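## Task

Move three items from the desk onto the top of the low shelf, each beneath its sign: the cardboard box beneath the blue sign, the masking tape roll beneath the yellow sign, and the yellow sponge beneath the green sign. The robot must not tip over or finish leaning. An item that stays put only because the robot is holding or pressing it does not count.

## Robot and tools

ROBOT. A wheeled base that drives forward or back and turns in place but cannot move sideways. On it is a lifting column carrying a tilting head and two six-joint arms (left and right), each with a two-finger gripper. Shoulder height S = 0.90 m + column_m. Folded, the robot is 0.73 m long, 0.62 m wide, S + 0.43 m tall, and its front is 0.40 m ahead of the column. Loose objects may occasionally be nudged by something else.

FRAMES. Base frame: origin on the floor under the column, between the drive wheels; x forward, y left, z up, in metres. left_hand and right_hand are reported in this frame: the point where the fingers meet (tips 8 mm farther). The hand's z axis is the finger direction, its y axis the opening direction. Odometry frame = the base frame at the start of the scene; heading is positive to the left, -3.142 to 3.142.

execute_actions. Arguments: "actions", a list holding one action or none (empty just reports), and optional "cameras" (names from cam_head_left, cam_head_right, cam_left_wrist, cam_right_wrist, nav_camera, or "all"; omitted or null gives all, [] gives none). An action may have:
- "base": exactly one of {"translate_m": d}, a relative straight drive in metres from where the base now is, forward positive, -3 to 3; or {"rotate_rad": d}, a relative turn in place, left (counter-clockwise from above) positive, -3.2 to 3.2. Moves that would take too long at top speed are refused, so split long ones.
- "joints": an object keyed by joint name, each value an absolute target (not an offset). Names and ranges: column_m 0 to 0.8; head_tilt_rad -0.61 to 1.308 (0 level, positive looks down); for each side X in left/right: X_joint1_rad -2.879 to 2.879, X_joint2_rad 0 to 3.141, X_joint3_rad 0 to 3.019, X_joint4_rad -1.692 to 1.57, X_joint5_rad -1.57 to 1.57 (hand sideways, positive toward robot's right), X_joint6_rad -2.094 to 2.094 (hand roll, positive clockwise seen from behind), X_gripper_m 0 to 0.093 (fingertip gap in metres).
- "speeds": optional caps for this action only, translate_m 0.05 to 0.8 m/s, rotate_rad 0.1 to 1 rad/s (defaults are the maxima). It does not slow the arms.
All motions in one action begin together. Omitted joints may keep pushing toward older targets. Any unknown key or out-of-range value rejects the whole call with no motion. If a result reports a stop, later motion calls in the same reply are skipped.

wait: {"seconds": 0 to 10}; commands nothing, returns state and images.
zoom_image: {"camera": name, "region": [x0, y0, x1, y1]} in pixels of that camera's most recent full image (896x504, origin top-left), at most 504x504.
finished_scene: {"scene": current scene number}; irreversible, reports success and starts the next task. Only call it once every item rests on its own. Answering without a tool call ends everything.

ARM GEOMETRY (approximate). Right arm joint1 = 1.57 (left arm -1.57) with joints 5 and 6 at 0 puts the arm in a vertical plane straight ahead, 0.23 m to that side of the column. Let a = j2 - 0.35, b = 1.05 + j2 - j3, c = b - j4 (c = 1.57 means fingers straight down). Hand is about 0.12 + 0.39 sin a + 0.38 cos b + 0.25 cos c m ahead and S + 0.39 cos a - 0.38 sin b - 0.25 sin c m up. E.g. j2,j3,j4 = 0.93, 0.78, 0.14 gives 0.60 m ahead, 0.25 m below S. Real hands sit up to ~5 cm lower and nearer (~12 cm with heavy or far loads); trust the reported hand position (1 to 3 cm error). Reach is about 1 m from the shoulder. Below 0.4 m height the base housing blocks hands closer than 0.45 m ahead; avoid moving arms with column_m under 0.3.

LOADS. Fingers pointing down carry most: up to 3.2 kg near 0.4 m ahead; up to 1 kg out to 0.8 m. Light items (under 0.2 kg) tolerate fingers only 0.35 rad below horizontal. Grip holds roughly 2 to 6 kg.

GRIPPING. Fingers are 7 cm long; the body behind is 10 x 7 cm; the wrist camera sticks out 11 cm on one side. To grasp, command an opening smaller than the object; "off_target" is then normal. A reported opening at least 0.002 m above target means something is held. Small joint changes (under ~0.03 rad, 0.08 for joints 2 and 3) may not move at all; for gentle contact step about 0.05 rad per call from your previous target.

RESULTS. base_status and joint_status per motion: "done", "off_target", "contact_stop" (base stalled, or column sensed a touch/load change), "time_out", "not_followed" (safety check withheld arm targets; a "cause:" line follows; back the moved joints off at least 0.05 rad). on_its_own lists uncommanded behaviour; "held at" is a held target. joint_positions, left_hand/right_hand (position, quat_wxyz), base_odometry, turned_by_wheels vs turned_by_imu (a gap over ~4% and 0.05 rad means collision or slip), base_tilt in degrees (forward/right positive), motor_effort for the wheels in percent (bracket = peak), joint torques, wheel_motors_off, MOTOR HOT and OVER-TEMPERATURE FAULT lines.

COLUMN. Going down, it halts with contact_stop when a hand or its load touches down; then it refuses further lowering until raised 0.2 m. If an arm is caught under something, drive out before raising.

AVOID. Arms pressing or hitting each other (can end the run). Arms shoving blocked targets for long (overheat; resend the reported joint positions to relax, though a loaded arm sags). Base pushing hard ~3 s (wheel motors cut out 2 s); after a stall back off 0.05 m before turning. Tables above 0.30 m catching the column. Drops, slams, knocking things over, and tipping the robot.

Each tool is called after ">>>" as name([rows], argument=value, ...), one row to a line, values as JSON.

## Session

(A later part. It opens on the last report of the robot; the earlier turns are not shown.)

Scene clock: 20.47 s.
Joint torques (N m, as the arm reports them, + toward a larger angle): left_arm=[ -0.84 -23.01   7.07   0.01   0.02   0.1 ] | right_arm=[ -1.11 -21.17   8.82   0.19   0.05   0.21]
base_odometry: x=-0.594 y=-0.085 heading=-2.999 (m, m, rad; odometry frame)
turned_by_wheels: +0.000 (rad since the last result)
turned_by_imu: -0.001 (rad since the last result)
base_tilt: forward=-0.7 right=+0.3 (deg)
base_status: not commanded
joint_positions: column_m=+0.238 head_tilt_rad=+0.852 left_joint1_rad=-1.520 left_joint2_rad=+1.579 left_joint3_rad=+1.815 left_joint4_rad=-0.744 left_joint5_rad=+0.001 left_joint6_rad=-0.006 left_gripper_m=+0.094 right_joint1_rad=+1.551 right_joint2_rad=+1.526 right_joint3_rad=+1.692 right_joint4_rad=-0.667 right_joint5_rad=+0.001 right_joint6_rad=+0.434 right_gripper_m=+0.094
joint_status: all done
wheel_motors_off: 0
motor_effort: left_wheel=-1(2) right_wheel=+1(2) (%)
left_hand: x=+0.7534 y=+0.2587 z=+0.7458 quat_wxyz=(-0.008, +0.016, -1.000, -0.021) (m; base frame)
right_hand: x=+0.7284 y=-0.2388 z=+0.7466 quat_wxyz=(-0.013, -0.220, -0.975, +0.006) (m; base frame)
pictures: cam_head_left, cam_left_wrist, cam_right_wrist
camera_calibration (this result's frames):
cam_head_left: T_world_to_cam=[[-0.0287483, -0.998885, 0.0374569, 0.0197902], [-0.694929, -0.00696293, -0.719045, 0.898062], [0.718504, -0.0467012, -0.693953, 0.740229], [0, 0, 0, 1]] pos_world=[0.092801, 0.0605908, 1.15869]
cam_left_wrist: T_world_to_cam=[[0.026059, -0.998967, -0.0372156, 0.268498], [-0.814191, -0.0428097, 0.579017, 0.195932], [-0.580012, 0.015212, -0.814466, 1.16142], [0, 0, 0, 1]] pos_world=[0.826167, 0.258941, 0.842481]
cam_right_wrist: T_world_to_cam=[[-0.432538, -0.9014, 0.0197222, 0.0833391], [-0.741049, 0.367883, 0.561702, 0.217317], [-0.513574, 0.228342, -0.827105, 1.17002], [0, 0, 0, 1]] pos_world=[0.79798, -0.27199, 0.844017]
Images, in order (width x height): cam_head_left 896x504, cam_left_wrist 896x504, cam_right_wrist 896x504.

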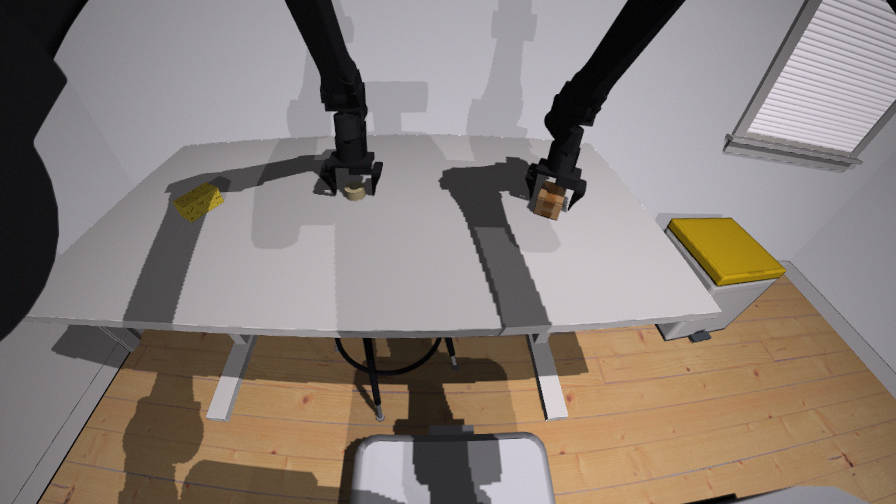

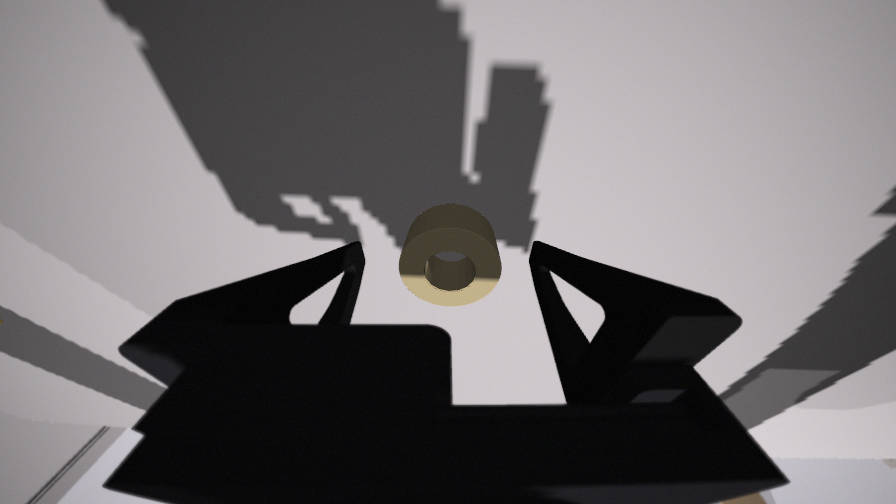

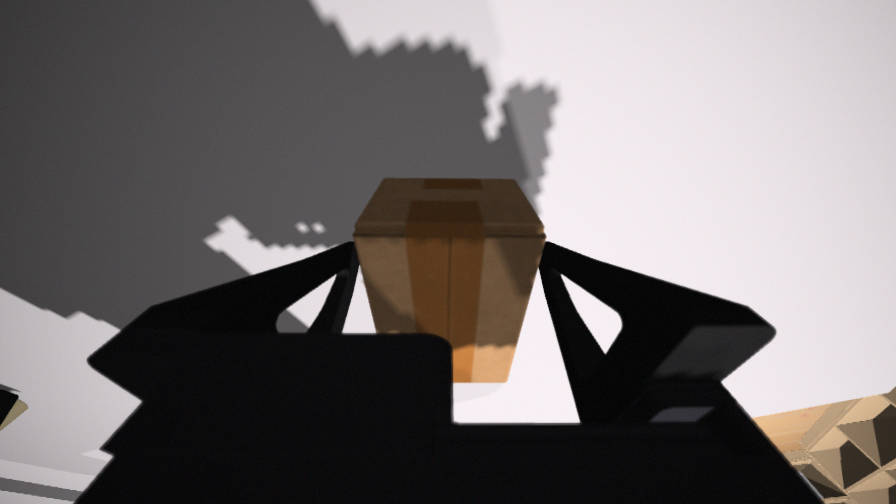

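>>> zoom_image(camera="cam_left_wrist", region=[330, 180, 570, 330])

>>> zoom_image(camera="cam_head_left", region=[300, 140, 410, 220])

Region (330, 180, 570, 330) of cam_left_wrist's 896x504 image, scaled by 2.100, with more detail than that image has; it fills the top 315 rows of this view, and the rest is white.

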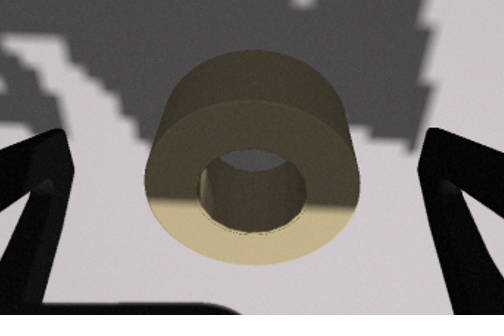

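Region (300, 140, 410, 220) of cam_head_left's 896x504 image, scaled by 4.582, with more detail than that image has; it fills the top 367 rows of this view, and the rest is white.

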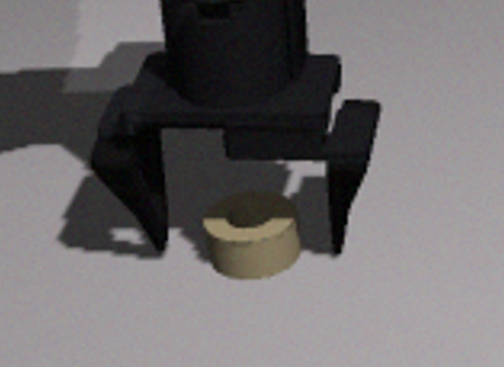

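>>> execute_actions([
  {"joints": {"left_gripper_m": 0.03, "right_gripper_m": 0.04}},
], cameras=["cam_left_wrist", "cam_right_wrist"])

Scene clock: 21.33 s.
Joint torques (N m, as the arm reports them, + toward a larger angle): left_arm=[ -0.75 -24.23   7.32   0.06   0.04   0.1 ] | right_arm=[ -0.65 -21.25   8.98   0.22   0.04   0.16]
base_odometry: x=-0.594 y=-0.085 heading=-2.999 (m, m, rad; odometry frame)
turned_by_wheels: +0.000 (rad since the last result)
turned_by_imu: +0.000 (rad since the last result)
base_tilt: forward=-0.7 right=+0.3 (deg)
base_status: not commanded
joint_positions: column_m=+0.238 head_tilt_rad=+0.852 left_joint1_rad=-1.520 left_joint2_rad=+1.579 left_joint3_rad=+1.815 left_joint4_rad=-0.744 left_joint5_rad=+0.001 left_joint6_rad=-0.006 left_gripper_m=+0.048 right_joint1_rad=+1.551 right_joint2_rad=+1.526 right_joint3_rad=+1.692 right_joint4_rad=-0.667 right_joint5_rad=+0.001 right_joint6_rad=+0.435 right_gripper_m=+0.059
joint_status: left_gripper_m off_target (ended at +0.048, target +0.030); right_gripper_m off_target (ended at +0.059, target +0.040)
wheel_motors_off: 0
motor_effort: left_wheel=-1(1) right_wheel=+1(1) (%)
left_hand: x=+0.7534 y=+0.2587 z=+0.7458 quat_wxyz=(-0.008, +0.016, -1.000, -0.022) (m; base frame)
right_hand: x=+0.7284 y=-0.2388 z=+0.7466 quat_wxyz=(-0.013, -0.220, -0.975, +0.006) (m; base frame)
pictures: cam_left_wrist, cam_right_wrist
camera_calibration (this result's frames):
cam_left_wrist: T_world_to_cam=[[0.026065, -0.998953, -0.0375968, 0.26884], [-0.814185, -0.0430356, 0.579008, 0.195993], [-0.58002, 0.0155189, -0.814454, 1.16134], [0, 0, 0, 1]] pos_world=[0.826166, 0.25897, 0.842483]
cam_right_wrist: T_world_to_cam=[[-0.432882, -0.901235, 0.0197113, 0.083637], [-0.740912, 0.36816, 0.5617, 0.217285], [-0.513481, 0.228545, -0.827106, 1.17], [0, 0, 0, 1]] pos_world=[0.797967, -0.272017, 0.844017]
Images, in order (width x height): cam_left_wrist 896x504, cam_right_wrist 896x504.

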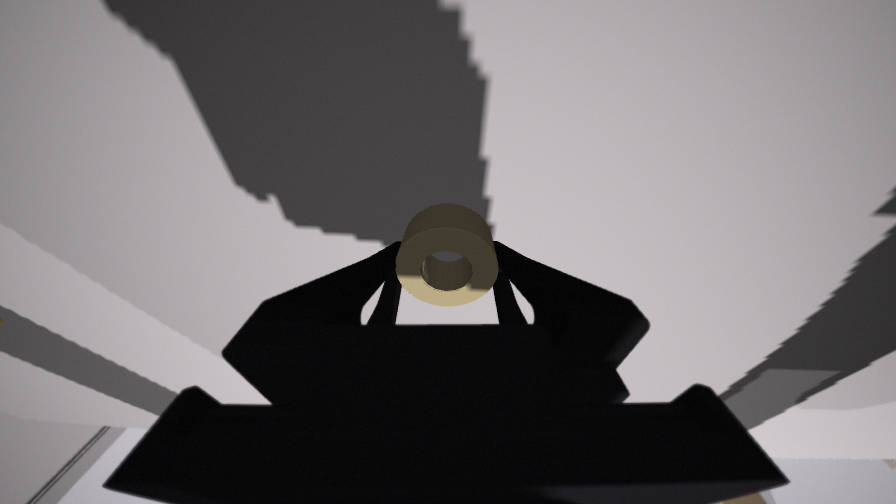

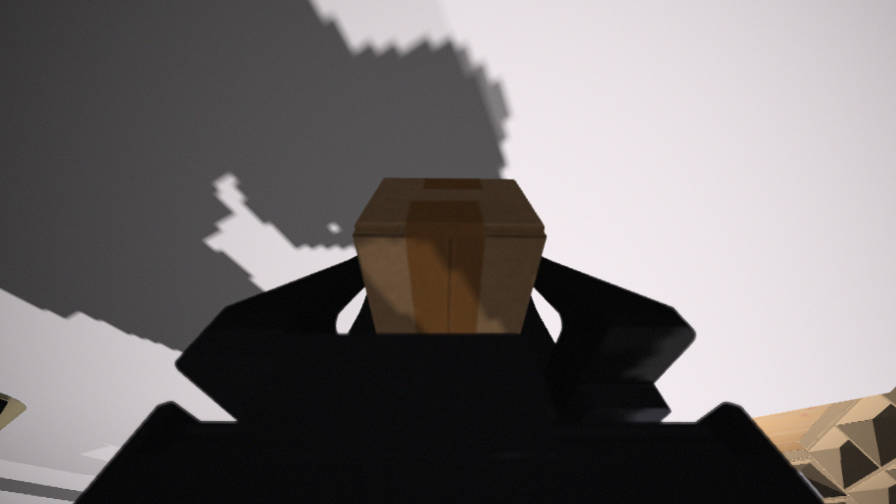

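>>> execute_actions([
  {"joints": {"column_m": 0.30, "head_tilt_rad": 0.6}},
], cameras=["cam_head_left", "cam_left_wrist", "cam_right_wrist"])

Scene clock: 25.07 s.
Joint torques (N m, as the arm reports them, + toward a larger angle): left_arm=[ -0.55 -23.29   7.23  -0.04   0.02   0.08] | right_arm=[ -0.9  -21.34   8.98   0.23   0.04   0.2 ]
base_odometry: x=-0.594 y=-0.085 heading=-2.999 (m, m, rad; odometry frame)
turned_by_wheels: +0.000 (rad since the last result)
turned_by_imu: -0.001 (rad since the last result)
base_tilt: forward=-0.7 right=+0.4 (deg)
base_status: not commanded
joint_positions: column_m=+0.300 head_tilt_rad=+0.617 left_joint1_rad=-1.520 left_joint2_rad=+1.579 left_joint3_rad=+1.815 left_joint4_rad=-0.744 left_joint5_rad=+0.001 left_joint6_rad=-0.006 left_gripper_m=+0.048 right_joint1_rad=+1.551 right_joint2_rad=+1.532 right_joint3_rad=+1.692 right_joint4_rad=-0.667 right_joint5_rad=+0.001 right_joint6_rad=+0.435 right_gripper_m=+0.059
joint_status: all done
wheel_motors_off: 0
motor_effort: left_wheel=-1(0) right_wheel=+1(1) (%)
left_hand: x=+0.7533 y=+0.2587 z=+0.8074 quat_wxyz=(-0.008, +0.016, -1.000, -0.022) (m; base frame)
right_hand: x=+0.7261 y=-0.2388 z=+0.8051 quat_wxyz=(-0.010, -0.220, -0.975, +0.007) (m; base frame)
pictures: cam_head_left, cam_left_wrist, cam_right_wrist
camera_calibration (this result's frames):
cam_head_left: T_world_to_cam=[[-0.0366678, -0.998885, 0.0297482, 0.0277802], [-0.508749, -0.00696293, -0.860887, 1.11566], [0.860134, -0.0467012, -0.507926, 0.536889], [0, 0, 0, 1]] pos_world=[0.106814, 0.0605908, 1.23233]
cam_left_wrist: T_world_to_cam=[[0.0260673, -0.998953, -0.0375971, 0.271167], [-0.813964, -0.0430436, 0.579319, 0.159752], [-0.580331, 0.0155014, -0.814233, 1.21153], [0, 0, 0, 1]] pos_world=[0.826052, 0.258979, 0.904117]
cam_right_wrist: T_world_to_cam=[[-0.43285, -0.901194, 0.0221367, 0.0795065], [-0.737651, 0.368201, 0.56595, 0.17701], [-0.518182, 0.228643, -0.824142, 1.21824], [0, 0, 0, 1]] pos_world=[0.796256, -0.272066, 0.902066]
Images, in order (width x height): cam_head_left 896x504, cam_left_wrist 896x504, cam_right_wrist 896x504.

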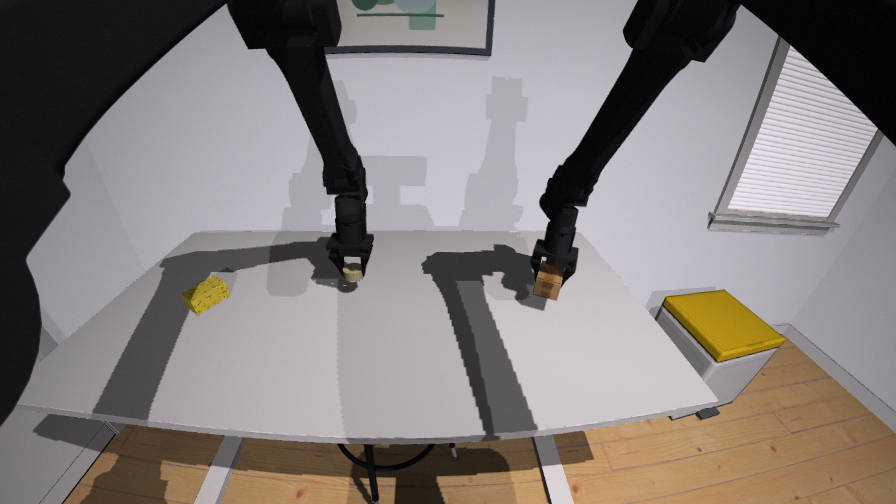

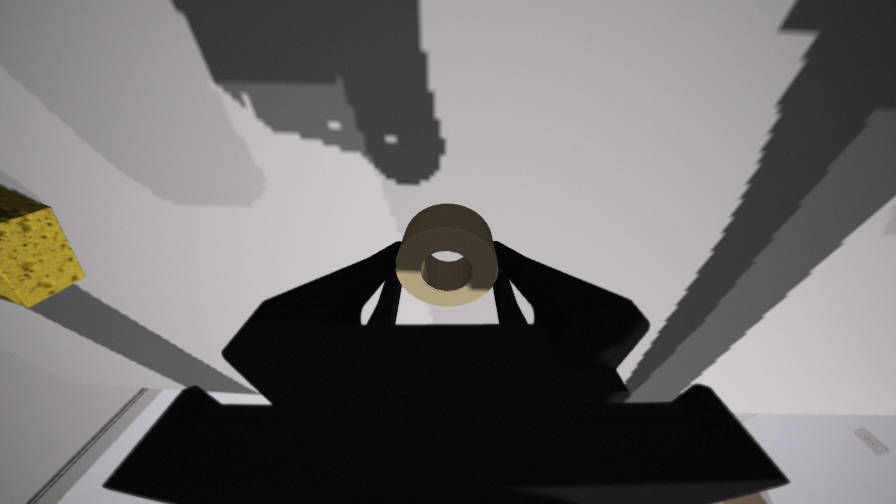

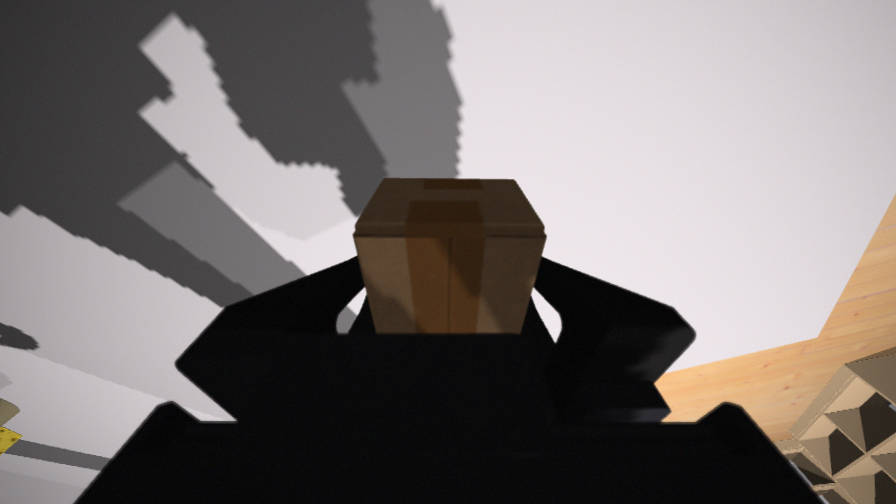

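>>> zoom_image(camera="cam_head_left", region=[160, 260, 260, 330])

Region (160, 260, 260, 330) of cam_head_left's 896x504 image, scaled by 5.040, with more detail than that image has; it fills the top 353 rows of this view, and the rest is white.

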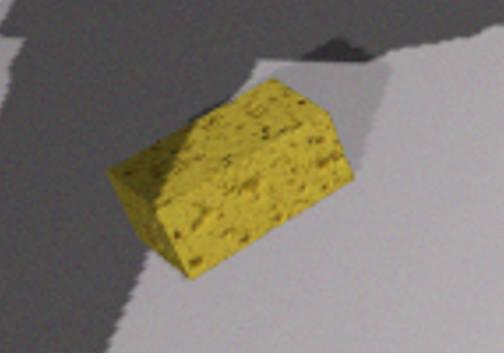

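>>> execute_actions([
  {"base": {"rotate_rad": -2.62}, "joints": {"head_tilt_rad": 0.45, "left_joint1_rad": -1.57, "left_joint2_rad": 1.092, "left_joint3_rad": 0.828, "left_joint4_rad": -0.257, "right_joint1_rad": 1.57, "right_joint2_rad": 1.092, "right_joint3_rad": 0.828, "right_joint4_rad": -0.257, "right_joint6_rad": 0.0}},
])

Scene clock: 30.23 s.
Joint torques (N m, as the arm reports them, + toward a larger angle): left_arm=[ -1.65 -15.86   2.8    0.98   0.01   0.06] | right_arm=[ -0.01 -15.39   3.31   0.62   0.03  -0.1 ]
base_odometry: x=-0.594 y=-0.085 heading=+0.665 (m, m, rad; odometry frame)
turned_by_wheels: -2.619 (rad since the last result)
turned_by_imu: -2.578 (rad since the last result)
base_tilt: forward=-0.7 right=+0.2 (deg)
base_status: done
joint_positions: column_m=+0.300 head_tilt_rad=+0.469 left_joint1_rad=-1.567 left_joint2_rad=+1.106 left_joint3_rad=+0.822 left_joint4_rad=-0.261 left_joint5_rad=+0.000 left_joint6_rad=-0.006 left_gripper_m=+0.048 right_joint1_rad=+1.575 right_joint2_rad=+1.107 right_joint3_rad=+0.820 right_joint4_rad=-0.258 right_joint5_rad=+0.000 right_joint6_rad=+0.015 right_gripper_m=+0.058
joint_status: all done
wheel_motors_off: 0
motor_effort: left_wheel=+4(52) right_wheel=-6(74) (%)
left_hand: x=+0.4742 y=+0.2264 z=+0.8641 quat_wxyz=(+0.011, +0.004, -1.000, -0.002) (m; base frame)
right_hand: x=+0.4736 y=-0.2234 z=+0.8635 quat_wxyz=(+0.011, -0.006, -1.000, -0.002) (m; base frame)
pictures: cam_head_left, cam_head_right, cam_left_wrist, cam_right_wrist, nav_camera
camera_calibration (this result's frames):
cam_head_left: T_world_to_cam=[[-0.0406713, -0.998885, 0.023986, 0.0353902], [-0.375558, -0.00696293, -0.926773, 1.19373], [0.925906, -0.0467012, -0.374856, 0.362482], [0, 0, 0, 1]] pos_world=[0.114128, 0.0605908, 1.24134]
cam_head_right: T_world_to_cam=[[-0.0555019, -0.998184, 0.0234301, -0.0772219], [-0.372734, -0.00105612, -0.927938, 1.19791], [0.926277, -0.0602355, -0.371999, 0.361498], [0, 0, 0, 1]] pos_world=[0.107371, -0.0540415, 1.24788]
cam_left_wrist: T_world_to_cam=[[0.00302517, -0.999993, 0.00227711, 0.22503], [-0.792218, -0.00100702, 0.610237, -0.148181], [-0.610231, -0.00365004, -0.792215, 1.09572], [0, 0, 0, 1]] pos_world=[0.550569, 0.228879, 0.957958]
cam_right_wrist: T_world_to_cam=[[-0.015188, -0.999835, 0.0100112, -0.226558], [-0.798048, 0.0181537, 0.602321, -0.128991], [-0.602403, 0.00115861, -0.798191, 1.09873], [0, 0, 0, 1]] pos_world=[0.555499, -0.225452, 0.956963]
Images, in order (width x height): cam_head_left 896x504, cam_head_right 896x504, cam_left_wrist 896x504, cam_right_wrist 896x504, nav_camera 896x504.

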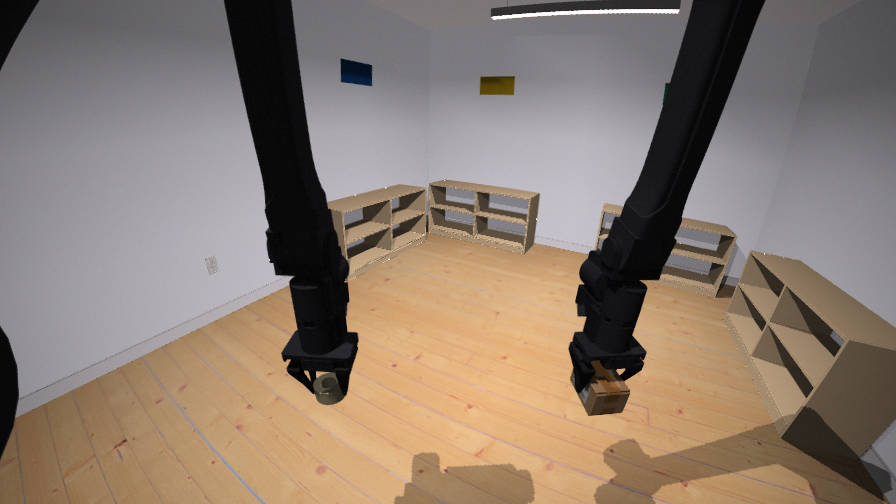

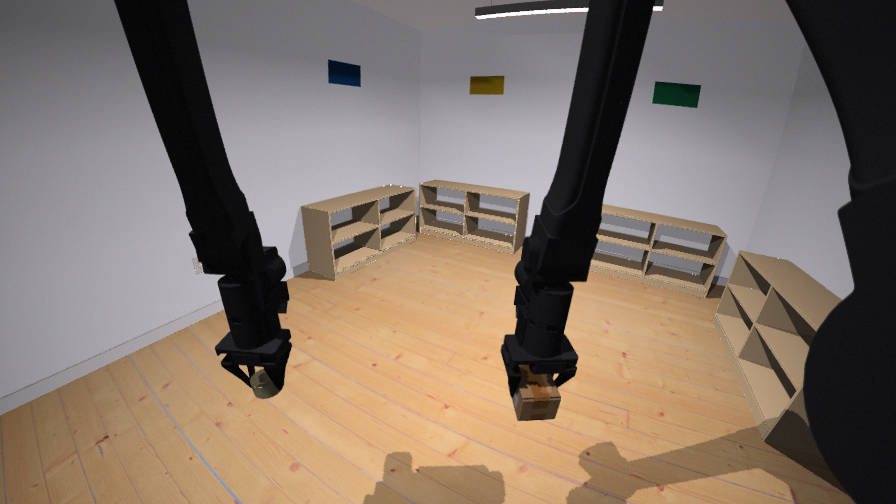

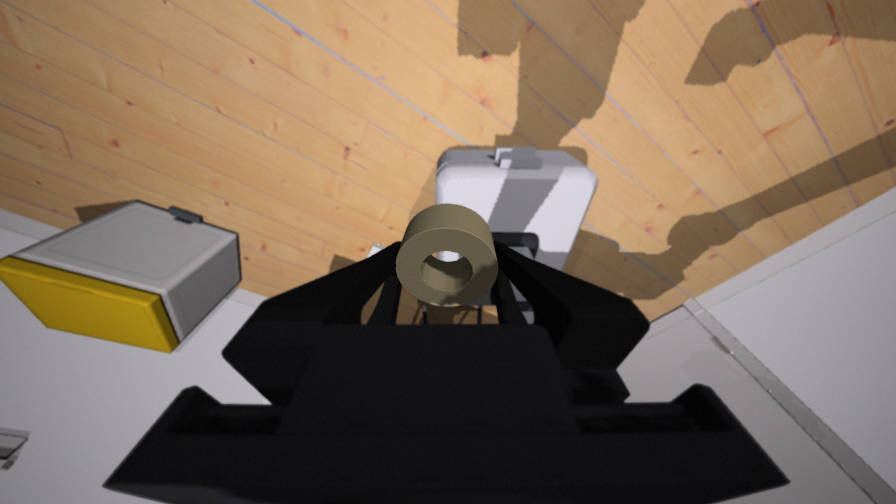

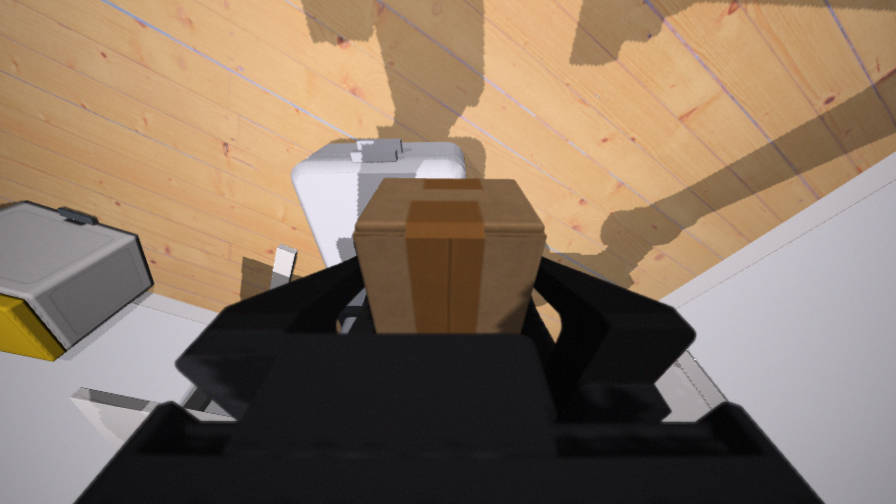

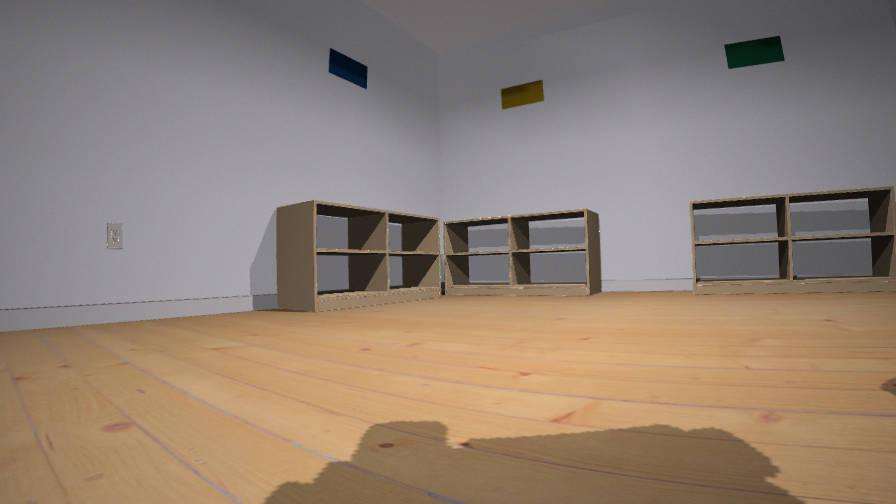

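>>> zoom_image(camera="cam_head_right", region=[290, 170, 540, 290])

>>> zoom_image(camera="cam_head_left", region=[320, 170, 560, 290])

>>> zoom_image(camera="nav_camera", region=[260, 190, 620, 320])

Region (290, 170, 540, 290) of cam_head_right's 896x504 image, scaled by 2.016, with more detail than that image has; it fills the top 242 rows of this view, and the rest is white.

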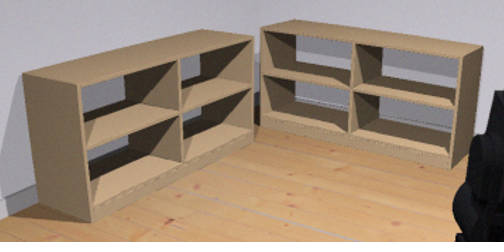

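Region (320, 170, 560, 290) of cam_head_left's 896x504 image, scaled by 2.100, with more detail than that image has.

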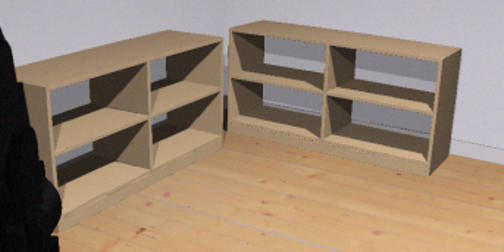

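Region (260, 190, 620, 320) of nav_camera's 896x504 image, scaled by 1.400, with more detail than that image has; it fills the top 182 rows of this view, and the rest is white.

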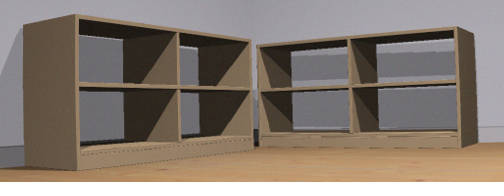

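>>> execute_actions([
  {"base": {"rotate_rad": -0.097}},
], cameras=["nav_camera"])

>>> execute_actions([
  {"base": {"translate_m": 2.97}, "joints": {"column_m": 0.29, "head_tilt_rad": 0.8, "left_joint1_rad": -1.744, "left_joint2_rad": 1.906, "left_joint3_rad": 2.192, "left_joint4_rad": -0.813, "left_joint5_rad": -0.15}},
])

Scene clock: 33.87 s.
Joint torques (N m, as the arm reports them, + toward a larger angle): left_arm=[ -1.83 -16.05   3.13   0.63   0.05   0.03] | right_arm=[ -0.09 -15.61   3.26   0.52   0.05  -0.12]
base_odometry: x=-0.594 y=-0.085 heading=+0.569 (m, m, rad; odometry frame)
turned_by_wheels: -0.096 (rad since the last result)
turned_by_imu: -0.096 (rad since the last result)
base_tilt: forward=-0.8 right=+0.2 (deg)
base_status: done
joint_positions: column_m=+0.300 head_tilt_rad=+0.469 left_joint1_rad=-1.568 left_joint2_rad=+1.106 left_joint3_rad=+0.822 left_joint4_rad=-0.261 left_joint5_rad=+0.000 left_joint6_rad=-0.006 left_gripper_m=+0.048 right_joint1_rad=+1.575 right_joint2_rad=+1.107 right_joint3_rad=+0.820 right_joint4_rad=-0.258 right_joint5_rad=+0.000 right_joint6_rad=+0.015 right_gripper_m=+0.058
joint_status: not commanded
wheel_motors_off: 0
motor_effort: left_wheel=+3(29) right_wheel=-6(37) (%)
left_hand: x=+0.4742 y=+0.2261 z=+0.8641 quat_wxyz=(+0.011, +0.004, -1.000, -0.001) (m; base frame)
right_hand: x=+0.4738 y=-0.2234 z=+0.8637 quat_wxyz=(+0.010, -0.006, -1.000, -0.002) (m; base frame)
pictures: nav_camera
Images, in order (width x height): nav_camera 896x504.

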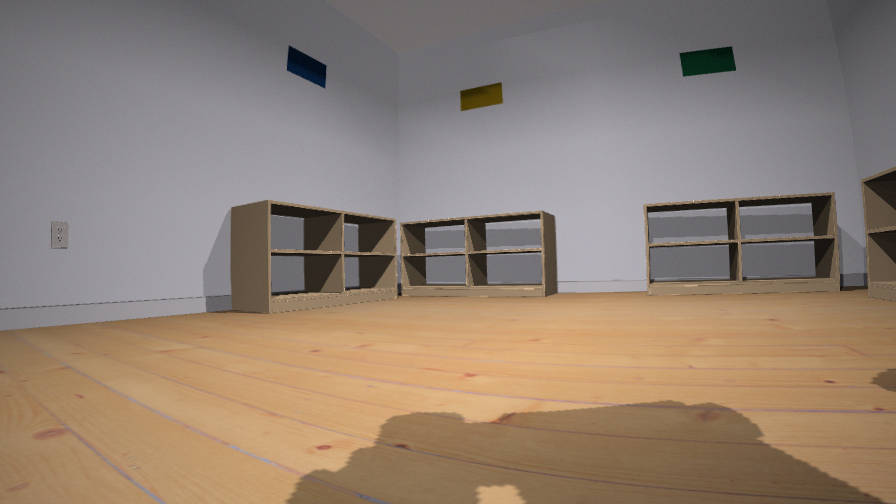

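Scene clock: 39.67 s.
Joint torques (N m, as the arm reports them, + toward a larger angle): left_arm=[ -4.34 -25.25   8.02   0.05  -0.06   0.08] | right_arm=[ -0.5  -14.85   3.32   0.56   0.01  -0.12]
base_odometry: x=+1.908 y=+1.515 heading=+0.569 (m, m, rad; odometry frame)
turned_by_wheels: -0.001 (rad since the last result)
turned_by_imu: +0.001 (rad since the last result)
base_tilt: forward=-0.8 right=+0.3 (deg)
base_status: done
joint_positions: column_m=+0.290 head_tilt_rad=+0.802 left_joint1_rad=-1.751 left_joint2_rad=+1.898 left_joint3_rad=+2.175 left_joint4_rad=-0.802 left_joint5_rad=-0.147 left_joint6_rad=-0.006 left_gripper_m=+0.048 right_joint1_rad=+1.575 right_joint2_rad=+1.105 right_joint3_rad=+0.822 right_joint4_rad=-0.258 right_joint5_rad=+0.000 right_joint6_rad=+0.015 right_gripper_m=+0.058
joint_status: all done
wheel_motors_off: 0
motor_effort: left_wheel=-1(53) right_wheel=+1(69) (%)
left_hand: x=+0.7784 y=+0.1080 z=+0.6969 quat_wxyz=(-0.003, -0.042, -0.999, +0.005) (m; base frame)
right_hand: x=+0.4751 y=-0.2234 z=+0.8545 quat_wxyz=(+0.009, -0.006, -1.000, -0.002) (m; base frame)
pictures: cam_head_left, cam_head_right, cam_left_wrist, cam_right_wrist, nav_camera
camera_calibration (this result's frames):
cam_head_left: T_world_to_cam=[[-0.0305663, -0.998885, 0.0359887, 0.0198074], [-0.658502, -0.00696293, -0.752547, 0.976369], [0.751958, -0.0467012, -0.657555, 0.728187], [0, 0, 0, 1]] pos_world=[0.0959807, 0.0605908, 1.21287]
cam_head_right: T_world_to_cam=[[-0.0447603, -0.998184, 0.040323, -0.0990821], [-0.656216, -0.00105612, -0.754572, 0.981671], [0.753244, -0.0602355, -0.654977, 0.727541], [0, 0, 0, 1]] pos_world=[0.0917374, -0.0540415, 1.22126]
cam_left_wrist: T_world_to_cam=[[-0.0895002, -0.995878, 0.0147378, 0.168935], [-0.804985, 0.0810422, 0.587734, 0.211482], [-0.586506, 0.0407386, -0.80892, 1.13685], [0, 0, 0, 1]] pos_world=[0.852127, 0.104786, 0.792832]
cam_right_wrist: T_world_to_cam=[[-0.0152348, -0.999834, 0.00995176, -0.226372], [-0.800111, 0.0181594, 0.599578, -0.119053], [-0.599659, 0.00117195, -0.800255, 1.09289], [0, 0, 0, 1]] pos_world=[0.556658, -0.225454, 0.948226]
Images, in order (width x height): cam_head_left 896x504, cam_head_right 896x504, cam_left_wrist 896x504, cam_right_wrist 896x504, nav_camera 896x504.

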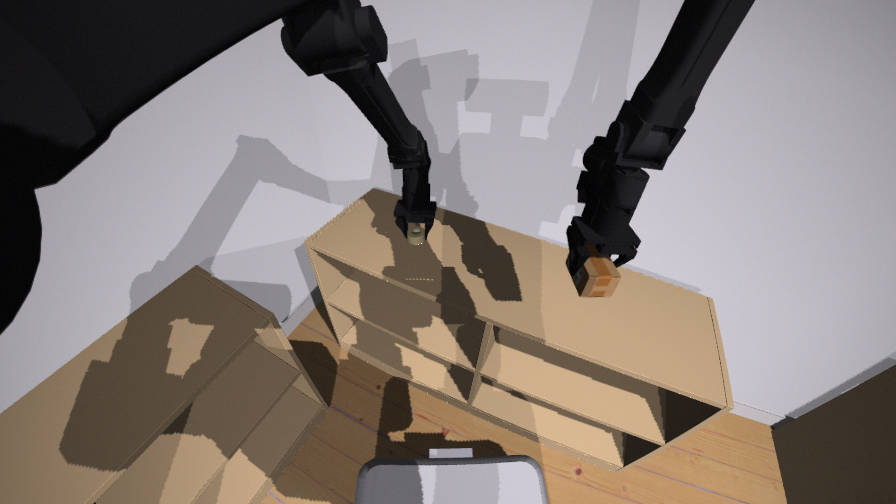

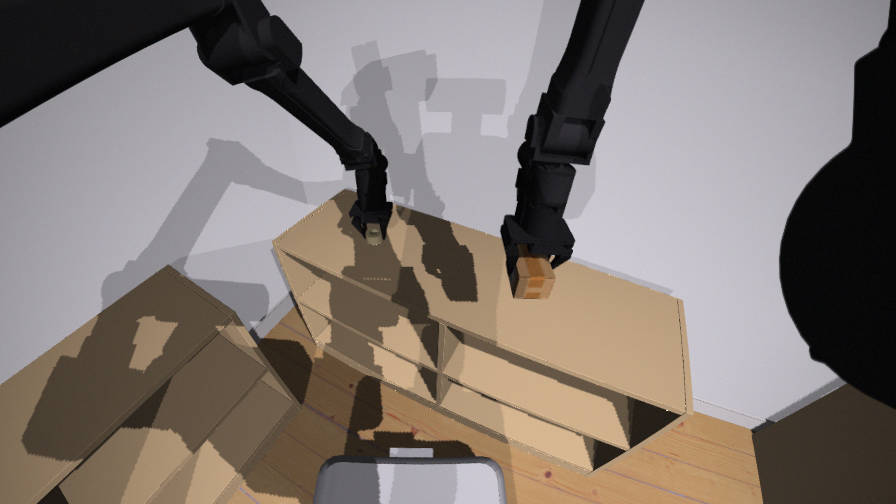

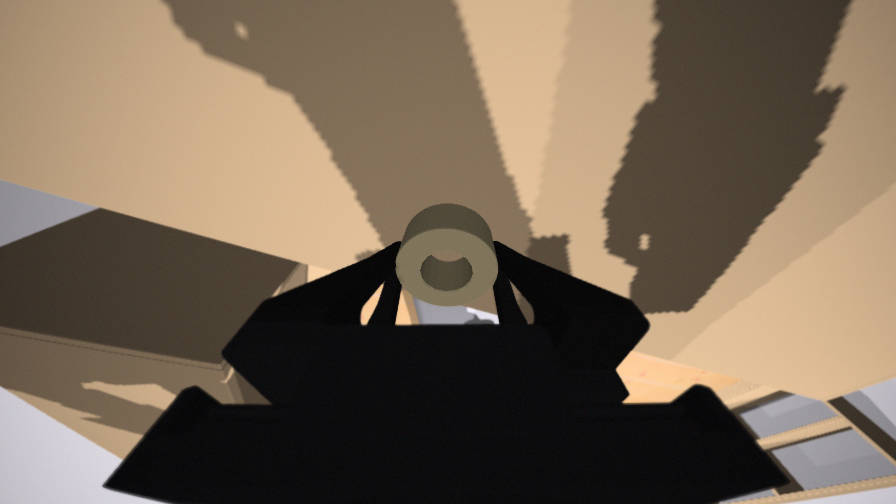

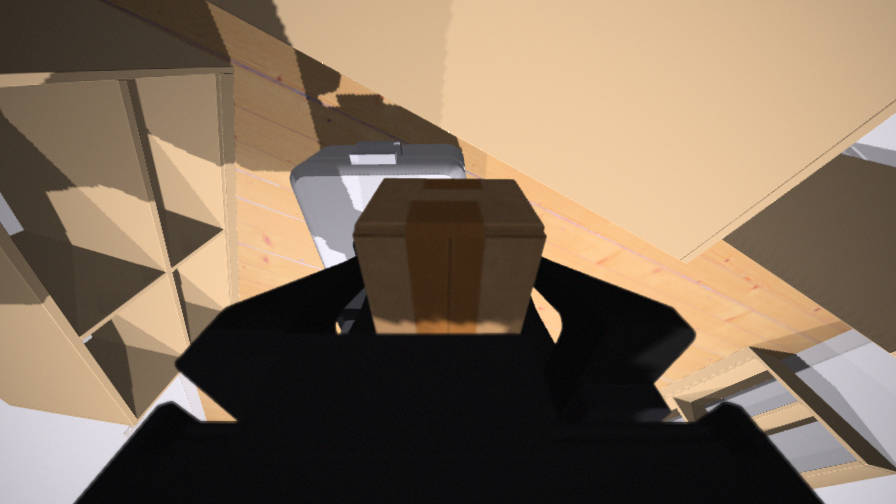

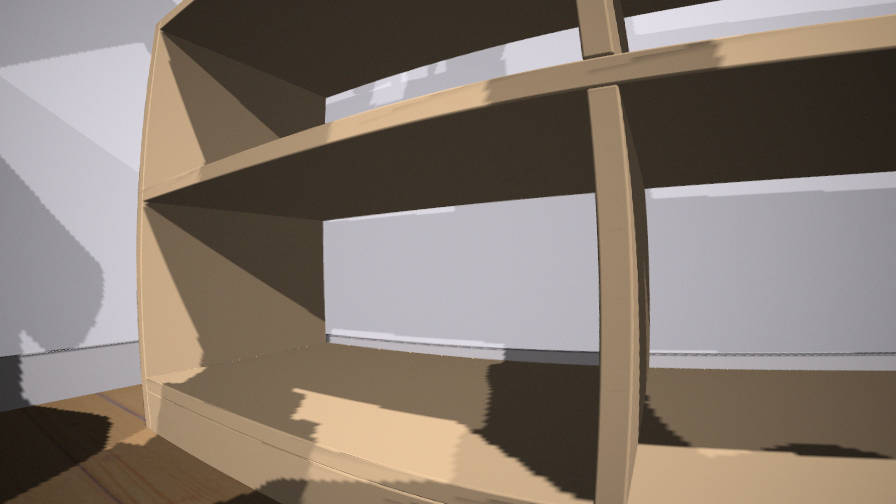

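>>> zoom_image(camera="cam_head_left", region=[180, 170, 520, 430])

>>> zoom_image(camera="cam_head_left", region=[460, 280, 760, 504])

Region (180, 170, 520, 430) of cam_head_left's 896x504 image, scaled by 1.482, with more detail than that image has; it fills the top 385 rows of this view, and the rest is white.

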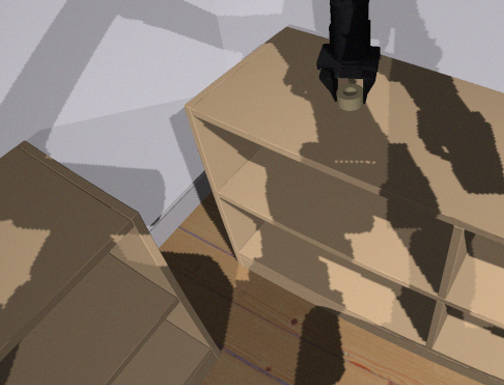

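Region (460, 280, 760, 504) of cam_head_left's 896x504 image, scaled by 1.680, with more detail than that image has; it fills the top 376 rows of this view, and the rest is white.

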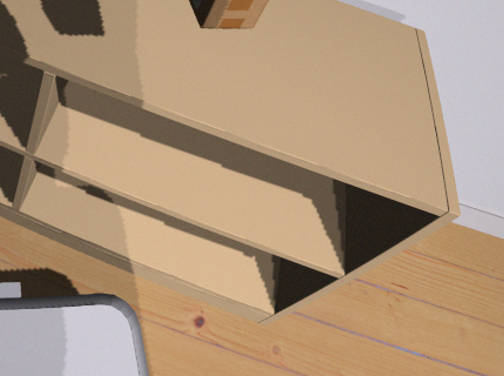

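>>> zoom_image(camera="cam_head_left", region=[385, 195, 455, 255])

>>> zoom_image(camera="cam_left_wrist", region=[0, 150, 420, 330])

Region (385, 195, 455, 255) of cam_head_left's 896x504 image, scaled by 7.200, with more detail than that image has; it fills the top 432 rows of this view, and the rest is white.

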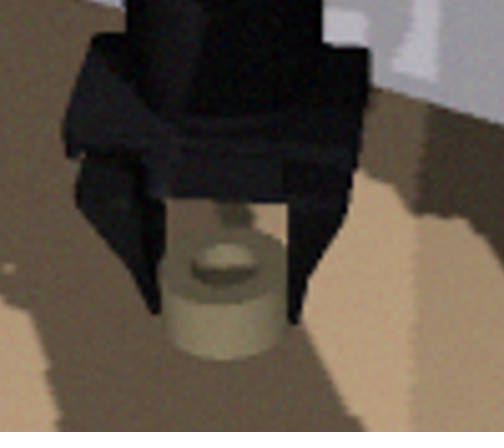

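Region (0, 150, 420, 330) of cam_left_wrist's 896x504 image, scaled by 1.200, with more detail than that image has; it fills the top 216 rows of this view, and the rest is white.

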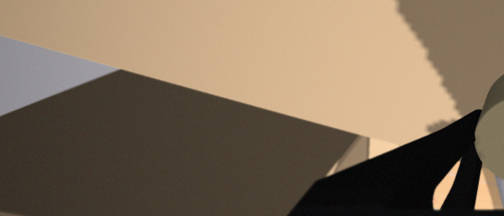

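>>> execute_actions([
  {"joints": {"column_m": 0.236}},
], cameras=["cam_head_left", "cam_left_wrist"])

Scene clock: 42.27 s.
Joint torques (N m, as the arm reports them, + toward a larger angle): left_arm=[ -4.09 -25.19   7.74   0.    -0.1    0.1 ] | right_arm=[ -0.49 -15.22   3.31   0.69   0.02  -0.11]
base_odometry: x=+1.908 y=+1.515 heading=+0.569 (m, m, rad; odometry frame)
turned_by_wheels: +0.000 (rad since the last result)
turned_by_imu: -0.001 (rad since the last result)
base_tilt: forward=-0.8 right=+0.3 (deg)
base_status: not commanded
joint_positions: column_m=+0.236 head_tilt_rad=+0.802 left_joint1_rad=-1.751 left_joint2_rad=+1.898 left_joint3_rad=+2.175 left_joint4_rad=-0.802 left_joint5_rad=-0.147 left_joint6_rad=-0.006 left_gripper_m=+0.048 right_joint1_rad=+1.575 right_joint2_rad=+1.105 right_joint3_rad=+0.822 right_joint4_rad=-0.258 right_joint5_rad=+0.000 right_joint6_rad=+0.015 right_gripper_m=+0.058
joint_status: all done
wheel_motors_off: 0
motor_effort: left_wheel=-3(3) right_wheel=+4(2) (%)
left_hand: x=+0.7782 y=+0.1080 z=+0.6427 quat_wxyz=(-0.003, -0.042, -0.999, +0.005) (m; base frame)
right_hand: x=+0.4752 y=-0.2234 z=+0.8007 quat_wxyz=(+0.009, -0.006, -1.000, -0.002) (m; base frame)
pictures: cam_head_left, cam_left_wrist
camera_calibration (this result's frames):
cam_head_left: T_world_to_cam=[[-0.0305663, -0.998885, 0.0359887, 0.0217505], [-0.658502, -0.00696293, -0.752547, 0.935736], [0.751958, -0.0467012, -0.657555, 0.692683], [0, 0, 0, 1]] pos_world=[0.0959807, 0.0605908, 1.15888]
cam_left_wrist: T_world_to_cam=[[-0.0895538, -0.995873, 0.0147372, 0.169737], [-0.804759, 0.0810699, 0.588039, 0.242835], [-0.586807, 0.0408012, -0.808698, 1.09294], [0, 0, 0, 1]] pos_world=[0.85197, 0.104756, 0.738562]
Images, in order (width x height): cam_head_left 896x504, cam_left_wrist 896x504.

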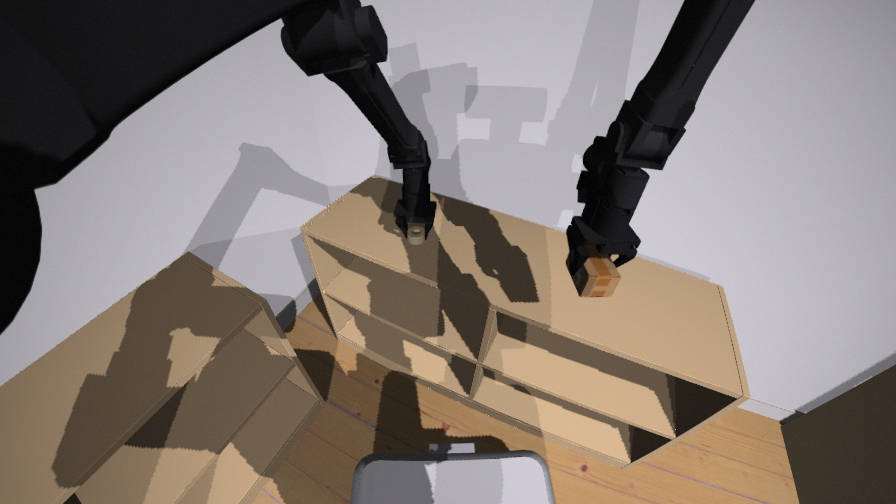

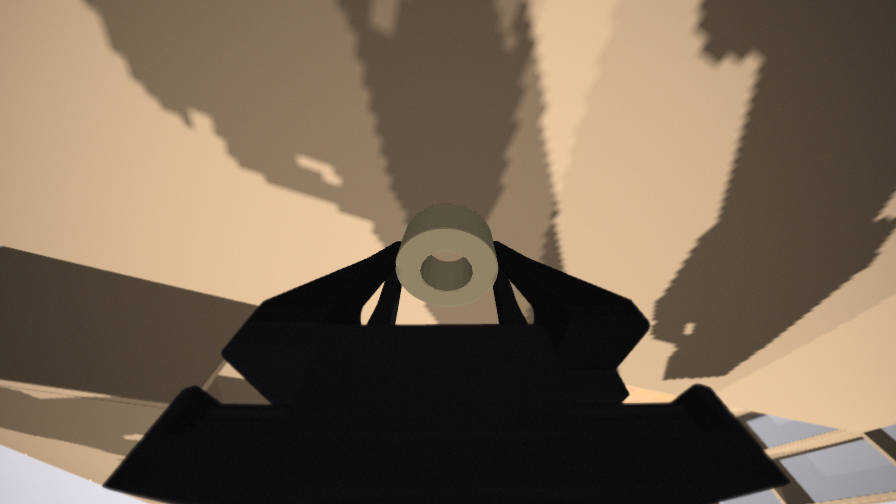

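>>> execute_actions([
  {"joints": {"left_gripper_m": 0.08}},
], cameras=["cam_left_wrist"])

Scene clock: 43.17 s.
Joint torques (N m, as the arm reports them, + toward a larger angle): left_arm=[ -3.97 -25.15   7.89   0.09  -0.09   0.11] | right_arm=[ -0.43 -15.25   3.28   0.61   0.01  -0.1 ]
base_odometry: x=+1.908 y=+1.515 heading=+0.569 (m, m, rad; odometry frame)
turned_by_wheels: +0.000 (rad since the last result)
turned_by_imu: +0.000 (rad since the last result)
base_tilt: forward=-0.7 right=+0.2 (deg)
base_status: not commanded
joint_positions: column_m=+0.236 head_tilt_rad=+0.802 left_joint1_rad=-1.751 left_joint2_rad=+1.898 left_joint3_rad=+2.175 left_joint4_rad=-0.802 left_joint5_rad=-0.147 left_joint6_rad=-0.006 left_gripper_m=+0.080 right_joint1_rad=+1.575 right_joint2_rad=+1.105 right_joint3_rad=+0.822 right_joint4_rad=-0.258 right_joint5_rad=+0.000 right_joint6_rad=+0.015 right_gripper_m=+0.058
joint_status: all done
wheel_motors_off: 0
motor_effort: left_wheel=-2(3) right_wheel=+3(2) (%)
left_hand: x=+0.7782 y=+0.1080 z=+0.6427 quat_wxyz=(-0.003, -0.042, -0.999, +0.005) (m; base frame)
right_hand: x=+0.4752 y=-0.2234 z=+0.8007 quat_wxyz=(+0.009, -0.006, -1.000, -0.002) (m; base frame)
pictures: cam_left_wrist
camera_calibration (this result's frames):
cam_left_wrist: T_world_to_cam=[[-0.0895538, -0.995873, 0.0147372, 0.169737], [-0.804759, 0.0810699, 0.588039, 0.242835], [-0.586807, 0.0408012, -0.808698, 1.09294], [0, 0, 0, 1]] pos_world=[0.85197, 0.104756, 0.738562]
Images, in order (width x height): cam_left_wrist 896x504.

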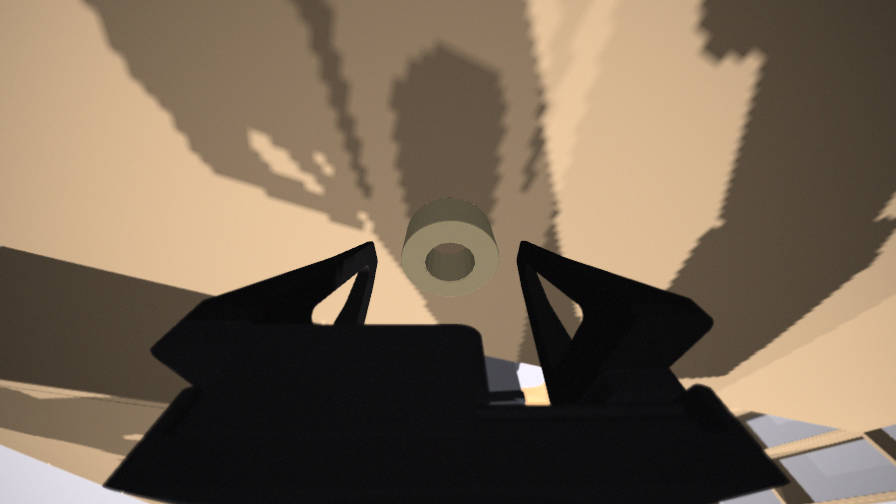

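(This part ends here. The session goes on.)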